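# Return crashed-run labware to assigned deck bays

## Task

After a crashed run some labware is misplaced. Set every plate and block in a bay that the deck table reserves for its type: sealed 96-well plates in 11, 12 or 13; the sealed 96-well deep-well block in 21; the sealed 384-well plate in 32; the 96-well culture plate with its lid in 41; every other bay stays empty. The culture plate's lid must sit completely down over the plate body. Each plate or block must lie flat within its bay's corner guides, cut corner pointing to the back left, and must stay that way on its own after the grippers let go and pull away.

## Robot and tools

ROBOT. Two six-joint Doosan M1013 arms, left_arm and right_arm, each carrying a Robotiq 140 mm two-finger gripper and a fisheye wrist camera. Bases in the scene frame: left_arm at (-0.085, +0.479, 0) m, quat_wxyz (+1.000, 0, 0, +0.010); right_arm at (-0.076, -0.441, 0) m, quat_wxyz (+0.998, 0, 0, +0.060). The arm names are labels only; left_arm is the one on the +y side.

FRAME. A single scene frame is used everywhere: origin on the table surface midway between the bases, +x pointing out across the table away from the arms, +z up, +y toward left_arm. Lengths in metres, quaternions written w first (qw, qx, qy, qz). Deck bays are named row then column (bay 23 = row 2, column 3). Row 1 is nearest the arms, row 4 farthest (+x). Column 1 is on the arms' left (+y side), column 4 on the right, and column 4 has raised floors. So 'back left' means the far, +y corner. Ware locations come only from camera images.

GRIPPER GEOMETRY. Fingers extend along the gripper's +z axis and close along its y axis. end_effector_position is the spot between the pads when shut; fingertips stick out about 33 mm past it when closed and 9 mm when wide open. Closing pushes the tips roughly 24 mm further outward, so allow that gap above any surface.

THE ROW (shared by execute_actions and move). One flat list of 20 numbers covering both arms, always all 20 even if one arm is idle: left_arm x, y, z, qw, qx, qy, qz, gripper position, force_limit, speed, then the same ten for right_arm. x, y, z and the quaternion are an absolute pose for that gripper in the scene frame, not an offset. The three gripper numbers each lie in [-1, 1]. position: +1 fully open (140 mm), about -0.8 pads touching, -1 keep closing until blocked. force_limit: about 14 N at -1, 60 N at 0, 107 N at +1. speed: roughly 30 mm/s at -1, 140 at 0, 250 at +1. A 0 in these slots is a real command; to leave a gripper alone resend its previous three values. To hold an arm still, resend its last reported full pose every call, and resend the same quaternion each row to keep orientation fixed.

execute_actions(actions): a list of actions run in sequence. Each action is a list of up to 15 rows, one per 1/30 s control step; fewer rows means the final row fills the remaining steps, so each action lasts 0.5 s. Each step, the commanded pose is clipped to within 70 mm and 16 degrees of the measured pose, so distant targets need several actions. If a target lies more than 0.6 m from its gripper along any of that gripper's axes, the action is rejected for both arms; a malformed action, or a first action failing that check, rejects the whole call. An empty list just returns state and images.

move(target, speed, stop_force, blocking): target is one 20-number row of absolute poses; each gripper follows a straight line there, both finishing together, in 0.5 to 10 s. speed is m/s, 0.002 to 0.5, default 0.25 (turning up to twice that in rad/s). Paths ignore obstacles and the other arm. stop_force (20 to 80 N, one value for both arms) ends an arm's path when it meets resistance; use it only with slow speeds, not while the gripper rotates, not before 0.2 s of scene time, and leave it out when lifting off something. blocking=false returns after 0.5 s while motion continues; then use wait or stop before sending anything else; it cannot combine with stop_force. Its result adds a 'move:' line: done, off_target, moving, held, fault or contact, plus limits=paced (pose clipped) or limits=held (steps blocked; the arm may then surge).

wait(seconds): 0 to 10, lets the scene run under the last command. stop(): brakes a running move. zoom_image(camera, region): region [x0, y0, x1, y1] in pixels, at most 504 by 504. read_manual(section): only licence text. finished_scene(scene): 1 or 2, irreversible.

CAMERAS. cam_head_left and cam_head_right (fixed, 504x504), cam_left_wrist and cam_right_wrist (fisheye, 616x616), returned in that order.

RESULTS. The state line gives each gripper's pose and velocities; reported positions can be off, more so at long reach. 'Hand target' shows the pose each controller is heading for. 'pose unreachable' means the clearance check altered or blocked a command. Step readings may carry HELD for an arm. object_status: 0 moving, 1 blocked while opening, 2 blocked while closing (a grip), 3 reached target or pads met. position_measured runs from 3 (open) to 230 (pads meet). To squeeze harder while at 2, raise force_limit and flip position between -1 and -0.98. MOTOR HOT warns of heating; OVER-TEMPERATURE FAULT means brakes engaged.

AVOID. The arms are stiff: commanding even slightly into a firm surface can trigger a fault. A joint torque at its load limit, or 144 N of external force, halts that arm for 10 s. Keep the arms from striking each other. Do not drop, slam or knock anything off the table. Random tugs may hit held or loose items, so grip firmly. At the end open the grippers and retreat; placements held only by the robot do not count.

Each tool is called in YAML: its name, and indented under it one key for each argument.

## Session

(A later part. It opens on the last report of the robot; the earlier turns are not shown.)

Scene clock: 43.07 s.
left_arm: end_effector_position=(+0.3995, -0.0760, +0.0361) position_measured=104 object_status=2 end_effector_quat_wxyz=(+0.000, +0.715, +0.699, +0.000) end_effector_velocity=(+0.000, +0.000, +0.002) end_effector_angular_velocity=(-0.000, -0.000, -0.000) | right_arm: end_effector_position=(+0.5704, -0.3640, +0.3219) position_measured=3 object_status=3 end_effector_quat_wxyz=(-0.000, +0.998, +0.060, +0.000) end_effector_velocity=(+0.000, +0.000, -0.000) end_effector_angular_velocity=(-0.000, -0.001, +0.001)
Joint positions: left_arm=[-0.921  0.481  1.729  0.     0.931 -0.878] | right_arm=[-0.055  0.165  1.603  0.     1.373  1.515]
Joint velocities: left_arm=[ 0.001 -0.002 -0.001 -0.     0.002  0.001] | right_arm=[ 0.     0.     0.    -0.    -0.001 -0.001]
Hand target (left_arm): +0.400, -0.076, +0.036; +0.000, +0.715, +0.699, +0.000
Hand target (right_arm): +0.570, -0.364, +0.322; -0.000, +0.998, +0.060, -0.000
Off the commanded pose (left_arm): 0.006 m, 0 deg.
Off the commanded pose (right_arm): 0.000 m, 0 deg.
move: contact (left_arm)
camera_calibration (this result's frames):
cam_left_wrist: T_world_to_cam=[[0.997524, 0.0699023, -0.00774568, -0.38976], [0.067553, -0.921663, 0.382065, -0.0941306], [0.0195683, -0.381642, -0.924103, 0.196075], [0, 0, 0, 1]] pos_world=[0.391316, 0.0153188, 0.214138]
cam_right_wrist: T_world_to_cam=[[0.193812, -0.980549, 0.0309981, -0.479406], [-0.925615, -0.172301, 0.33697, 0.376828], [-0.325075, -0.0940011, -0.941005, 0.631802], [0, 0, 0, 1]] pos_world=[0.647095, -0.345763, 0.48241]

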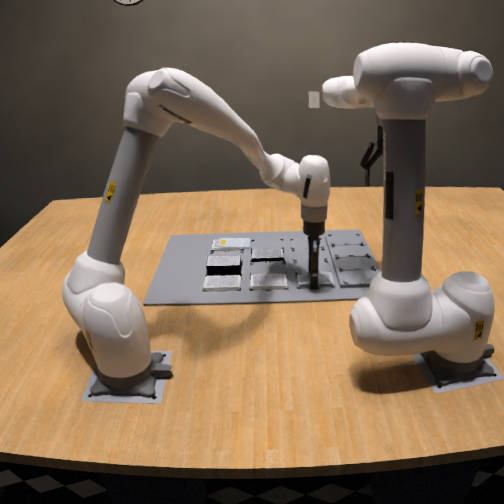

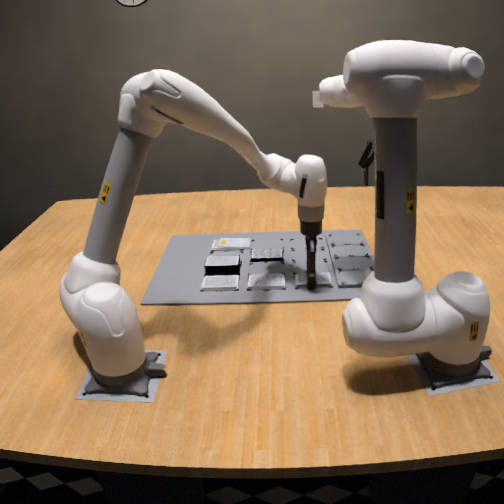

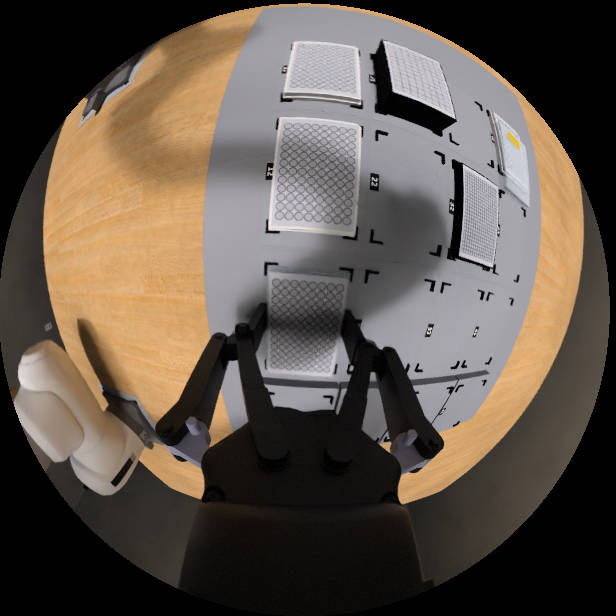

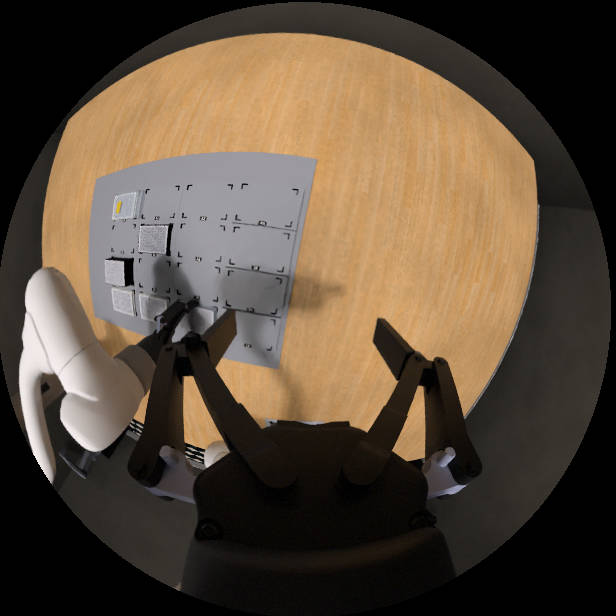

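move:
  target: [0.3995,-0.076,0.0365,0,0.7151,0.6990,0,1,-0.3,-0.7,0.5704,-0.364,0.3219,0,0.998,0.06,0,1,0,0]
  speed: 0.01

move:
  target: [0.3995,-0.076,0.12,0,0.7151,0.6990,0,1,-0.3,-0.7,0.5704,-0.364,0.3219,0,0.998,0.06,0,1,0,0]
  speed: 0.15

zoom_image:
  camera: "cam_left_wrist"
  region: [220, 60, 420, 390]

move:
  target: [0.71,0.18,0.13,0,0.7151,0.6990,0,1,-0.3,-0.7,0.5704,-0.364,0.3219,0,0.998,0.06,0,1,0,0]
  speed: 0.3

zoom_image:
  camera: "cam_left_wrist"
  region: [200, 180, 420, 400]

zoom_image:
  camera: "cam_head_right"
  region: [190, 220, 290, 270]

Scene clock: 44.77 s.
left_arm: end_effector_position=(+0.3995, -0.0760, +0.0365) position_measured=3 object_status=3 end_effector_quat_wxyz=(+0.000, +0.715, +0.699, +0.000) end_effector_velocity=(+0.000, +0.000, -0.000) end_effector_angular_velocity=(+0.001, -0.000, -0.001) | right_arm: end_effector_position=(+0.5704, -0.3640, +0.3219) position_measured=3 object_status=3 end_effector_quat_wxyz=(-0.000, +0.998, +0.060, +0.000) end_effector_velocity=(-0.000, +0.001, +0.000) end_effector_angular_velocity=(+0.000, -0.000, +0.001)
Joint positions: left_arm=[-0.921  0.481  1.729  0.     0.932 -0.878] | right_arm=[-0.055  0.165  1.603  0.     1.373  1.515]
Joint velocities: left_arm=[-0.     0.001 -0.     0.001  0.    -0.001] | right_arm=[ 0.001 -0.     0.     0.    -0.    -0.   ]
Hand target (left_arm): +0.400, -0.076, +0.037; -0.000, +0.715, +0.699, -0.000
Hand target (right_arm): +0.570, -0.364, +0.322; -0.000, +0.998, +0.060, -0.000
Off the commanded pose (left_arm): 0.000 m, 0 deg.
Off the commanded pose (right_arm): 0.000 m, 0 deg.
move: done
camera_calibration (this result's frames):
cam_left_wrist: T_world_to_cam=[[0.997524, 0.0698988, -0.00777925, -0.389769], [0.0675638, -0.921687, 0.382005, -0.0943047], [0.0195317, -0.381585, -0.924127, 0.196476], [0, 0, 0, 1]] pos_world=[0.391338, 0.0152971, 0.214561]
cam_right_wrist: T_world_to_cam=[[0.193812, -0.980549, 0.0309983, -0.479406], [-0.925615, -0.172301, 0.33697, 0.376828], [-0.325075, -0.0940012, -0.941005, 0.631802], [0, 0, 0, 1]] pos_world=[0.647095, -0.345763, 0.48241]

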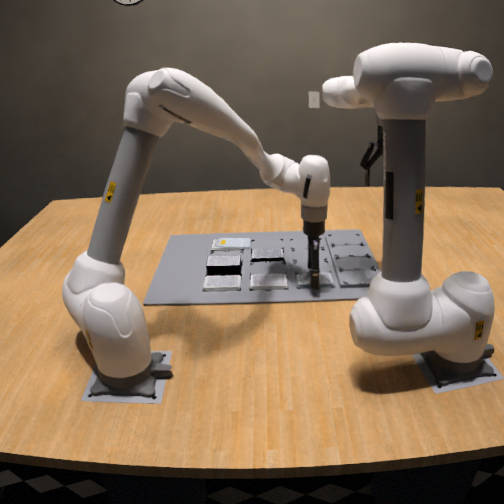

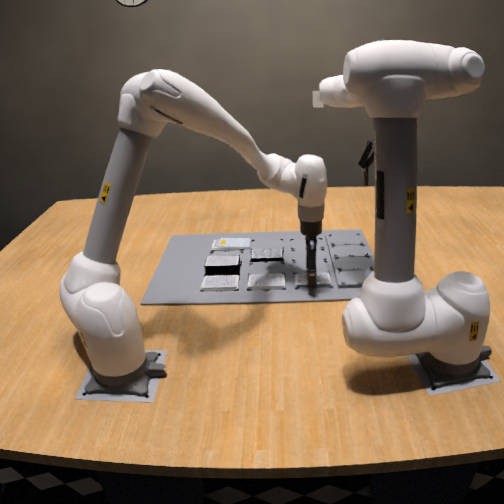

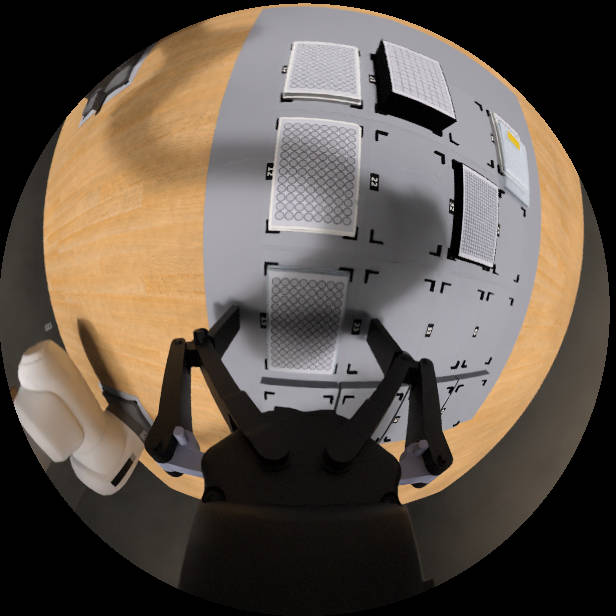

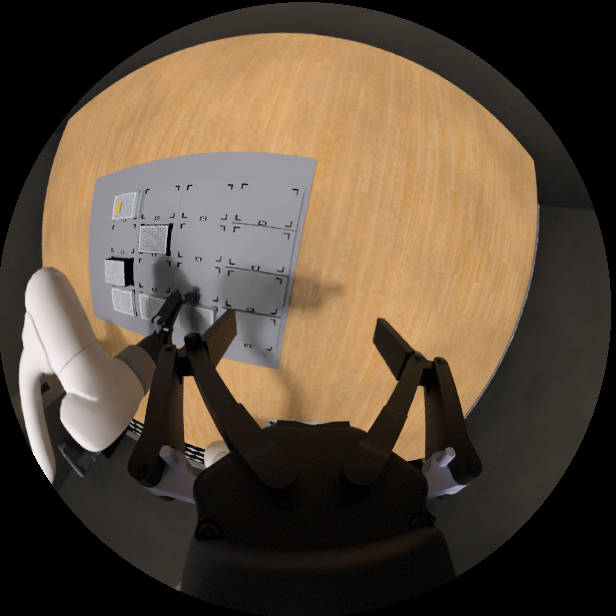

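Scene clock: 45.63 s.
left_arm: end_effector_position=(+0.3995, -0.0760, +0.1201) position_measured=3 object_status=3 end_effector_quat_wxyz=(+0.000, +0.715, +0.699, +0.000) end_effector_velocity=(+0.000, -0.001, +0.001) end_effector_angular_velocity=(-0.003, -0.000, +0.002) | right_arm: end_effector_position=(+0.5704, -0.3640, +0.3219) position_measured=3 object_status=3 end_effector_quat_wxyz=(-0.000, +0.998, +0.060, +0.000) end_effector_velocity=(-0.000, +0.001, -0.000) end_effector_angular_velocity=(-0.000, +0.001, +0.001)
Joint positions: left_arm=[-0.921  0.407  1.666  0.     1.068 -0.878] | right_arm=[-0.055  0.165  1.603  0.     1.373  1.515]
Joint velocities: left_arm=[-0.001 -0.    -0.001 -0.001 -0.001 -0.002] | right_arm=[ 0.001  0.    -0.     0.     0.001  0.001]
Hand target (left_arm): +0.400, -0.076, +0.120; -0.000, +0.715, +0.699, -0.000
Hand target (right_arm): +0.570, -0.364, +0.322; -0.000, +0.998, +0.060, -0.000
Off the commanded pose (left_arm): 0.000 m, 0 deg.
Off the commanded pose (right_arm): 0.000 m, 0 deg.
move: done
camera_calibration (this result's frames):
cam_left_wrist: T_world_to_cam=[[0.997522, 0.0699255, -0.00774603, -0.389149], [0.0675749, -0.921669, 0.382048, -0.126254], [0.0195756, -0.381624, -0.92411, 0.2737], [0, 0, 0, 1]] pos_world=[0.391358, 0.0152978, 0.298149]
cam_right_wrist: T_world_to_cam=[[0.193812, -0.980549, 0.0309982, -0.479406], [-0.925615, -0.172301, 0.33697, 0.376828], [-0.325075, -0.0940012, -0.941005, 0.631802], [0, 0, 0, 1]] pos_world=[0.647095, -0.345763, 0.48241]

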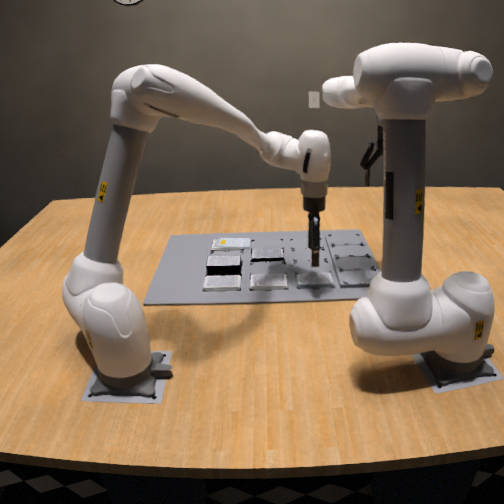

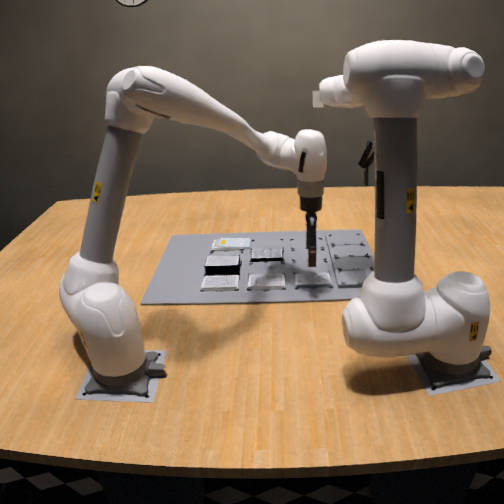

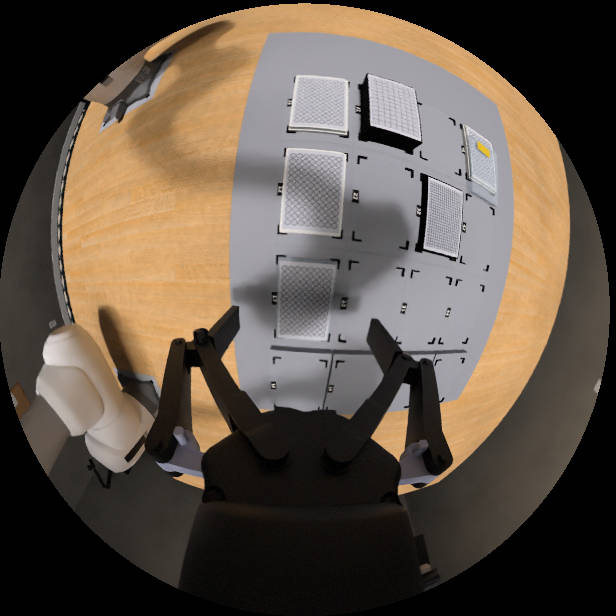

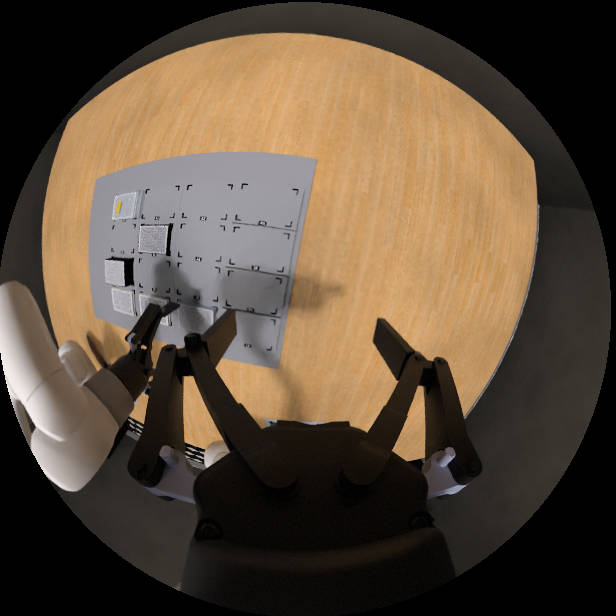

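Region (220, 60, 420, 390) of cam_left_wrist's 616x616 image, scaled by 1.527, with more detail than that image has; it fills the left 305 columns of this view, and the rest is white.

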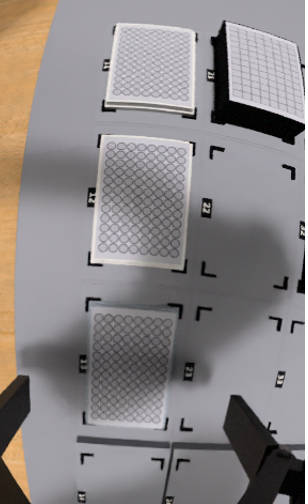

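Scene clock: 47.37 s.
left_arm: end_effector_position=(+0.7105, +0.1799, +0.1299) position_measured=3 object_status=3 end_effector_quat_wxyz=(+0.000, +0.715, +0.699, -0.000) end_effector_velocity=(+0.001, -0.000, +0.001) end_effector_angular_velocity=(-0.001, -0.002, +0.000) | right_arm: end_effector_position=(+0.5704, -0.3640, +0.3219) position_measured=3 object_status=3 end_effector_quat_wxyz=(-0.000, +0.998, +0.060, +0.000) end_effector_velocity=(-0.000, +0.000, -0.000) end_effector_angular_velocity=(-0.000, +0.001, -0.001)
Joint positions: left_arm=[-0.421  0.565  1.398 -0.     1.178 -0.377] | right_arm=[-0.055  0.165  1.603  0.     1.373  1.515]
Joint velocities: left_arm=[ 0.     0.001 -0.002  0.    -0.    -0.   ] | right_arm=[ 0.001  0.     0.    -0.     0.001  0.001]
Hand target (left_arm): +0.711, +0.180, +0.130; +0.000, +0.715, +0.699, -0.000
Hand target (right_arm): +0.570, -0.364, +0.322; -0.000, +0.998, +0.060, -0.000
Off the commanded pose (left_arm): 0.001 m, 0 deg.
Off the commanded pose (right_arm): 0.000 m, 0 deg.
move: done
camera_calibration (this result's frames):
cam_left_wrist: T_world_to_cam=[[0.997523, 0.0699256, -0.00761352, -0.717225], [0.0675173, -0.921533, 0.382386, 0.084845], [0.0197224, -0.381953, -0.923971, 0.374237], [0, 0, 0, 1]] pos_world=[0.702339, 0.271281, 0.30788]
cam_right_wrist: T_world_to_cam=[[0.193812, -0.980549, 0.0309982, -0.479406], [-0.925615, -0.172301, 0.33697, 0.376828], [-0.325075, -0.0940013, -0.941005, 0.631802], [0, 0, 0, 1]] pos_world=[0.647095, -0.345763, 0.48241]

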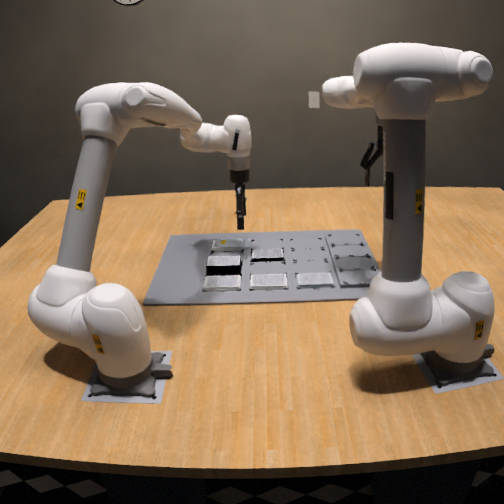

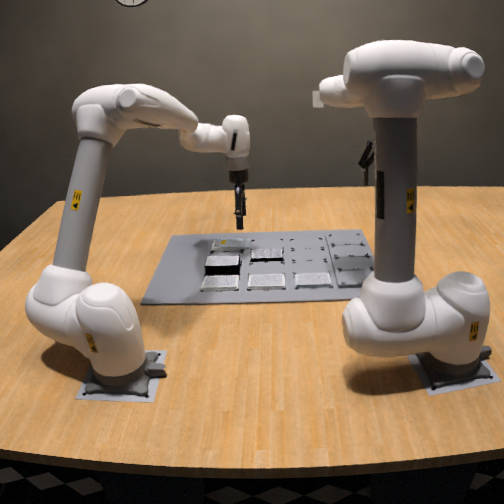

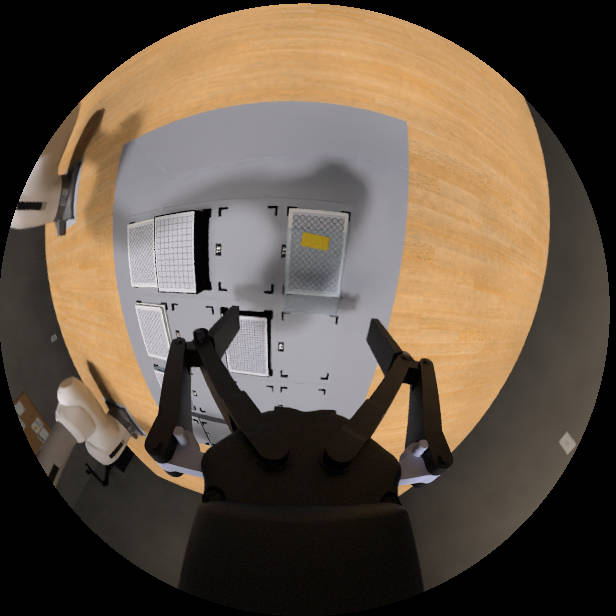

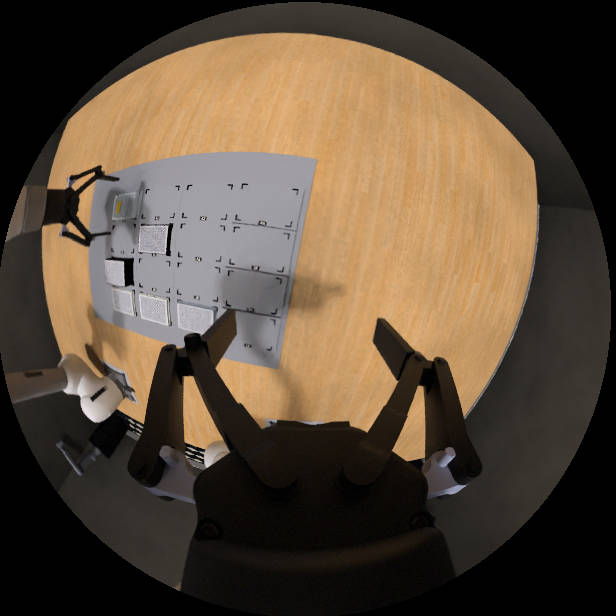

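Region (200, 180, 420, 400) of cam_left_wrist's 616x616 image, scaled by 2.291, with more detail than that image has.

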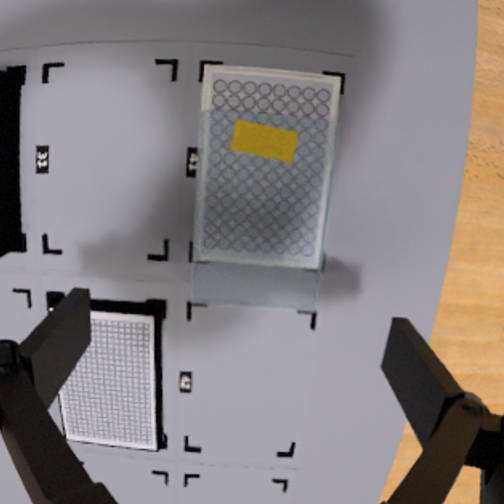

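Region (190, 220, 290, 270) of cam_head_right's 504x504 image, scaled by 5.040, with more detail than that image has.

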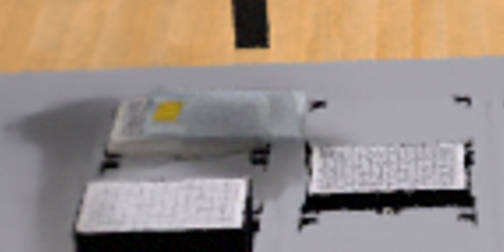

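move:
  target: [0.72,0.217,0.07,0,0.7151,0.6990,0,1,-0.5,-0.7,0.5704,-0.364,0.3219,0,0.998,0.06,0,1,0,0]
  speed: 0.1

move:
  target: [0.72,0.217,0.048,0,0.7151,0.6990,0,1,-0.5,-0.7,0.5704,-0.364,0.3219,0,0.998,0.06,0,1,0,0]
  speed: 0.05

zoom_image:
  camera: "cam_left_wrist"
  region: [200, 200, 420, 420]

zoom_image:
  camera: "cam_right_wrist"
  region: [80, 160, 200, 260]

zoom_image:
  camera: "cam_head_right"
  region: [190, 220, 290, 270]

Scene clock: 49.17 s.
left_arm: end_effector_position=(+0.7200, +0.2171, +0.0699) position_measured=3 object_status=3 end_effector_quat_wxyz=(-0.000, +0.715, +0.699, -0.000) end_effector_velocity=(+0.001, -0.000, +0.000) end_effector_angular_velocity=(-0.000, -0.001, -0.001) | right_arm: end_effector_position=(+0.5704, -0.3640, +0.3219) position_measured=3 object_status=3 end_effector_quat_wxyz=(-0.000, +0.998, +0.060, +0.000) end_effector_velocity=(+0.000, -0.000, +0.000) end_effector_angular_velocity=(+0.001, -0.001, -0.001)
Joint positions: left_arm=[-0.376  0.602  1.455  0.     1.085 -0.333] | right_arm=[-0.055  0.165  1.603  0.     1.373  1.515]
Joint velocities: left_arm=[-0.     0.001 -0.001  0.    -0.001  0.   ] | right_arm=[-0.    -0.     0.     0.001 -0.001  0.001]
Hand target (left_arm): +0.720, +0.217, +0.070; +0.000, +0.715, +0.699, +0.000
Hand target (right_arm): +0.570, -0.364, +0.322; -0.000, +0.998, +0.060, -0.000
Off the commanded pose (left_arm): 0.000 m, 0 deg.
Off the commanded pose (right_arm): 0.000 m, 0 deg.
move: done
camera_calibration (this result's frames):
cam_left_wrist: T_world_to_cam=[[0.997517, 0.0699906, -0.00787601, -0.729698], [0.0676869, -0.921706, 0.381939, 0.141333], [0.0194728, -0.381523, -0.924154, 0.332931], [0, 0, 0, 1]] pos_world=[0.711836, 0.30836, 0.247952]
cam_right_wrist: T_world_to_cam=[[0.193812, -0.980549, 0.0309983, -0.479406], [-0.925615, -0.172301, 0.33697, 0.376828], [-0.325075, -0.0940014, -0.941005, 0.631802], [0, 0, 0, 1]] pos_world=[0.647095, -0.345763, 0.48241]

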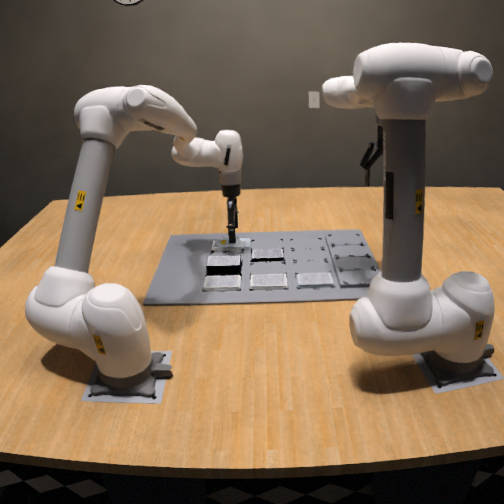

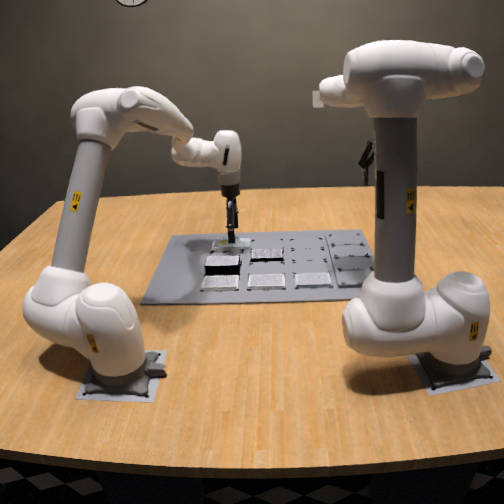

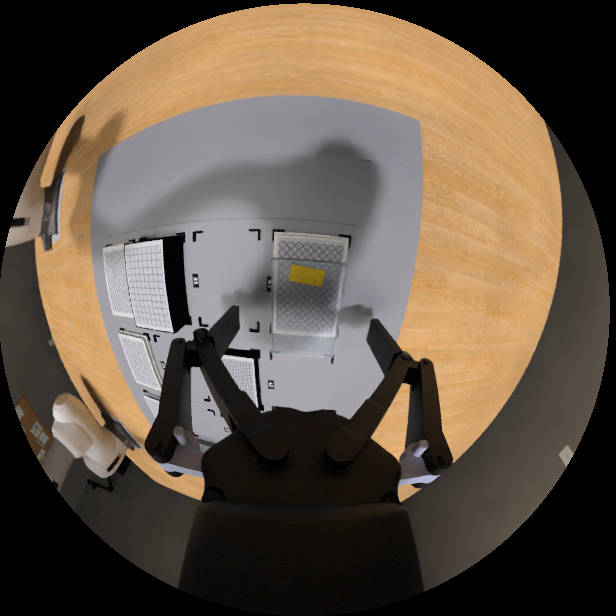

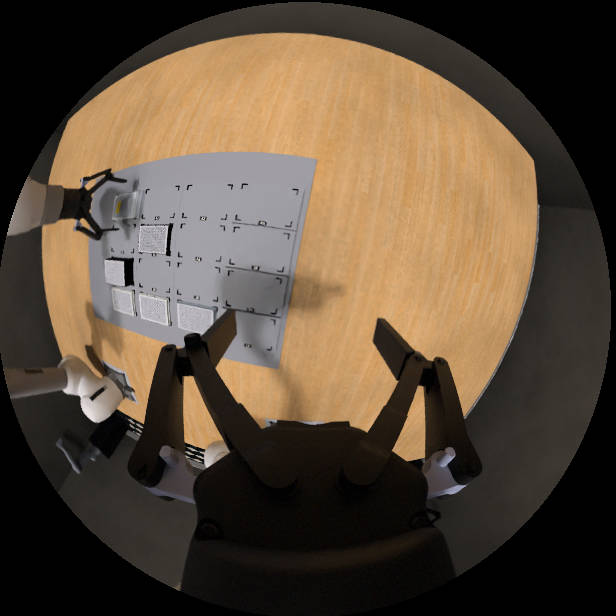

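Scene clock: 49.90 s.
left_arm: end_effector_position=(+0.7200, +0.2171, +0.0479) position_measured=3 object_status=3 end_effector_quat_wxyz=(-0.000, +0.715, +0.699, -0.000) end_effector_velocity=(+0.001, -0.000, -0.000) end_effector_angular_velocity=(-0.001, -0.001, +0.002) | right_arm: end_effector_position=(+0.5704, -0.3640, +0.3219) position_measured=3 object_status=3 end_effector_quat_wxyz=(-0.000, +0.998, +0.060, +0.000) end_effector_velocity=(+0.000, -0.000, +0.000) end_effector_angular_velocity=(-0.000, -0.001, -0.002)
Joint positions: left_arm=[-0.376  0.619  1.47   0.     1.053 -0.333] | right_arm=[-0.055  0.165  1.603  0.     1.373  1.515]
Joint velocities: left_arm=[ 0.001  0.001 -0.001 -0.001 -0.001 -0.001] | right_arm=[-0.    -0.    -0.    -0.    -0.001  0.001]
Hand target (left_arm): +0.720, +0.217, +0.048; -0.000, +0.715, +0.699, +0.000
Hand target (right_arm): +0.570, -0.364, +0.322; -0.000, +0.998, +0.060, -0.000
Off the commanded pose (left_arm): 0.000 m, 0 deg.
Off the commanded pose (right_arm): 0.000 m, 0 deg.
move: done
camera_calibration (this result's frames):
cam_left_wrist: T_world_to_cam=[[0.997518, 0.0699657, -0.00787504, -0.729849], [0.0676638, -0.921711, 0.38193, 0.149752], [0.0194635, -0.381515, -0.924158, 0.312638], [0, 0, 0, 1]] pos_world=[0.71182, 0.308369, 0.225985]
cam_right_wrist: T_world_to_cam=[[0.193812, -0.980549, 0.0309983, -0.479406], [-0.925615, -0.172301, 0.33697, 0.376828], [-0.325075, -0.0940013, -0.941005, 0.631802], [0, 0, 0, 1]] pos_world=[0.647095, -0.345763, 0.48241]

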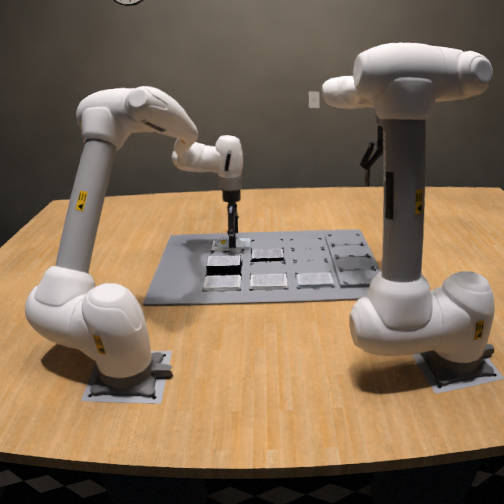

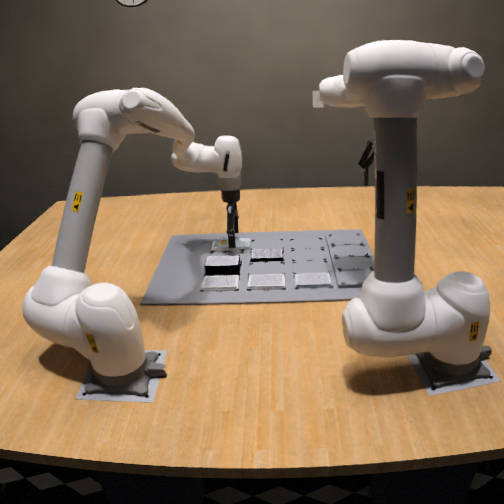

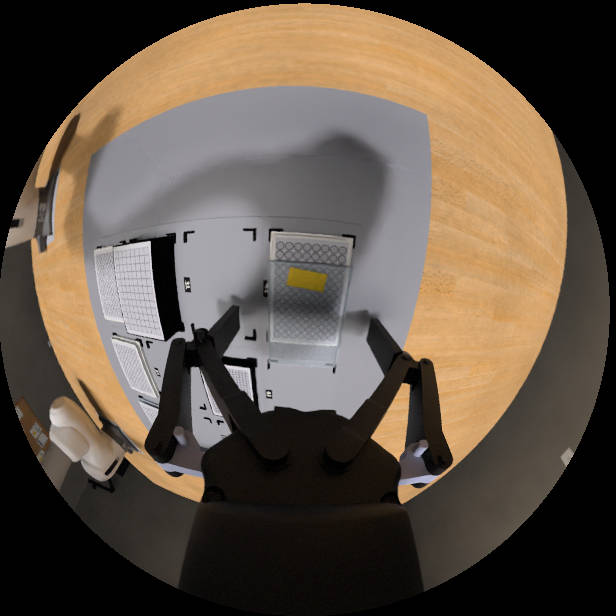

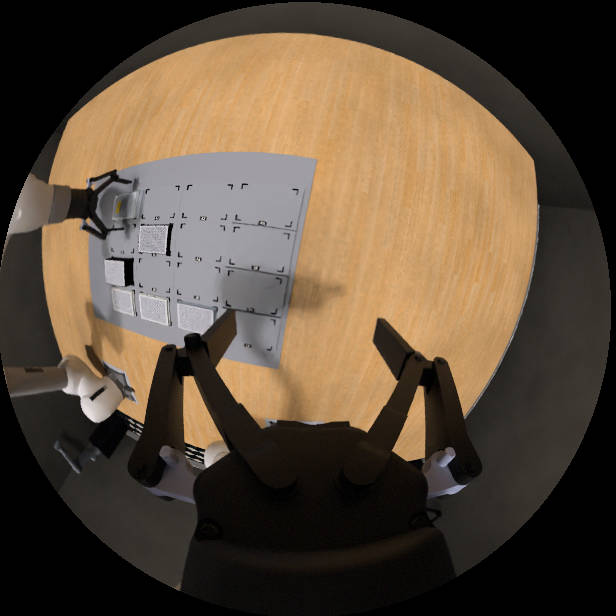

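Region (200, 200, 420, 420) of cam_left_wrist's 616x616 image, scaled by 2.291, with more detail than that image has.

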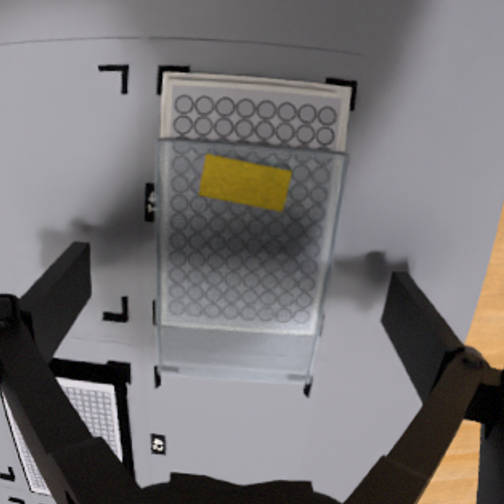

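Region (80, 160, 200, 260) of cam_right_wrist's 616x616 image, scaled by 4.200, with more detail than that image has.

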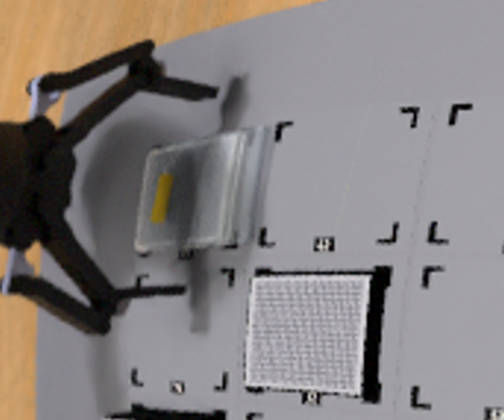

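Region (190, 220, 290, 270) of cam_head_right's 504x504 image, scaled by 5.040, with more detail than that image has.

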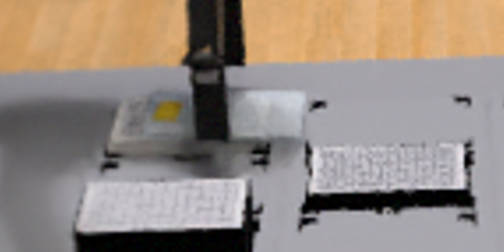

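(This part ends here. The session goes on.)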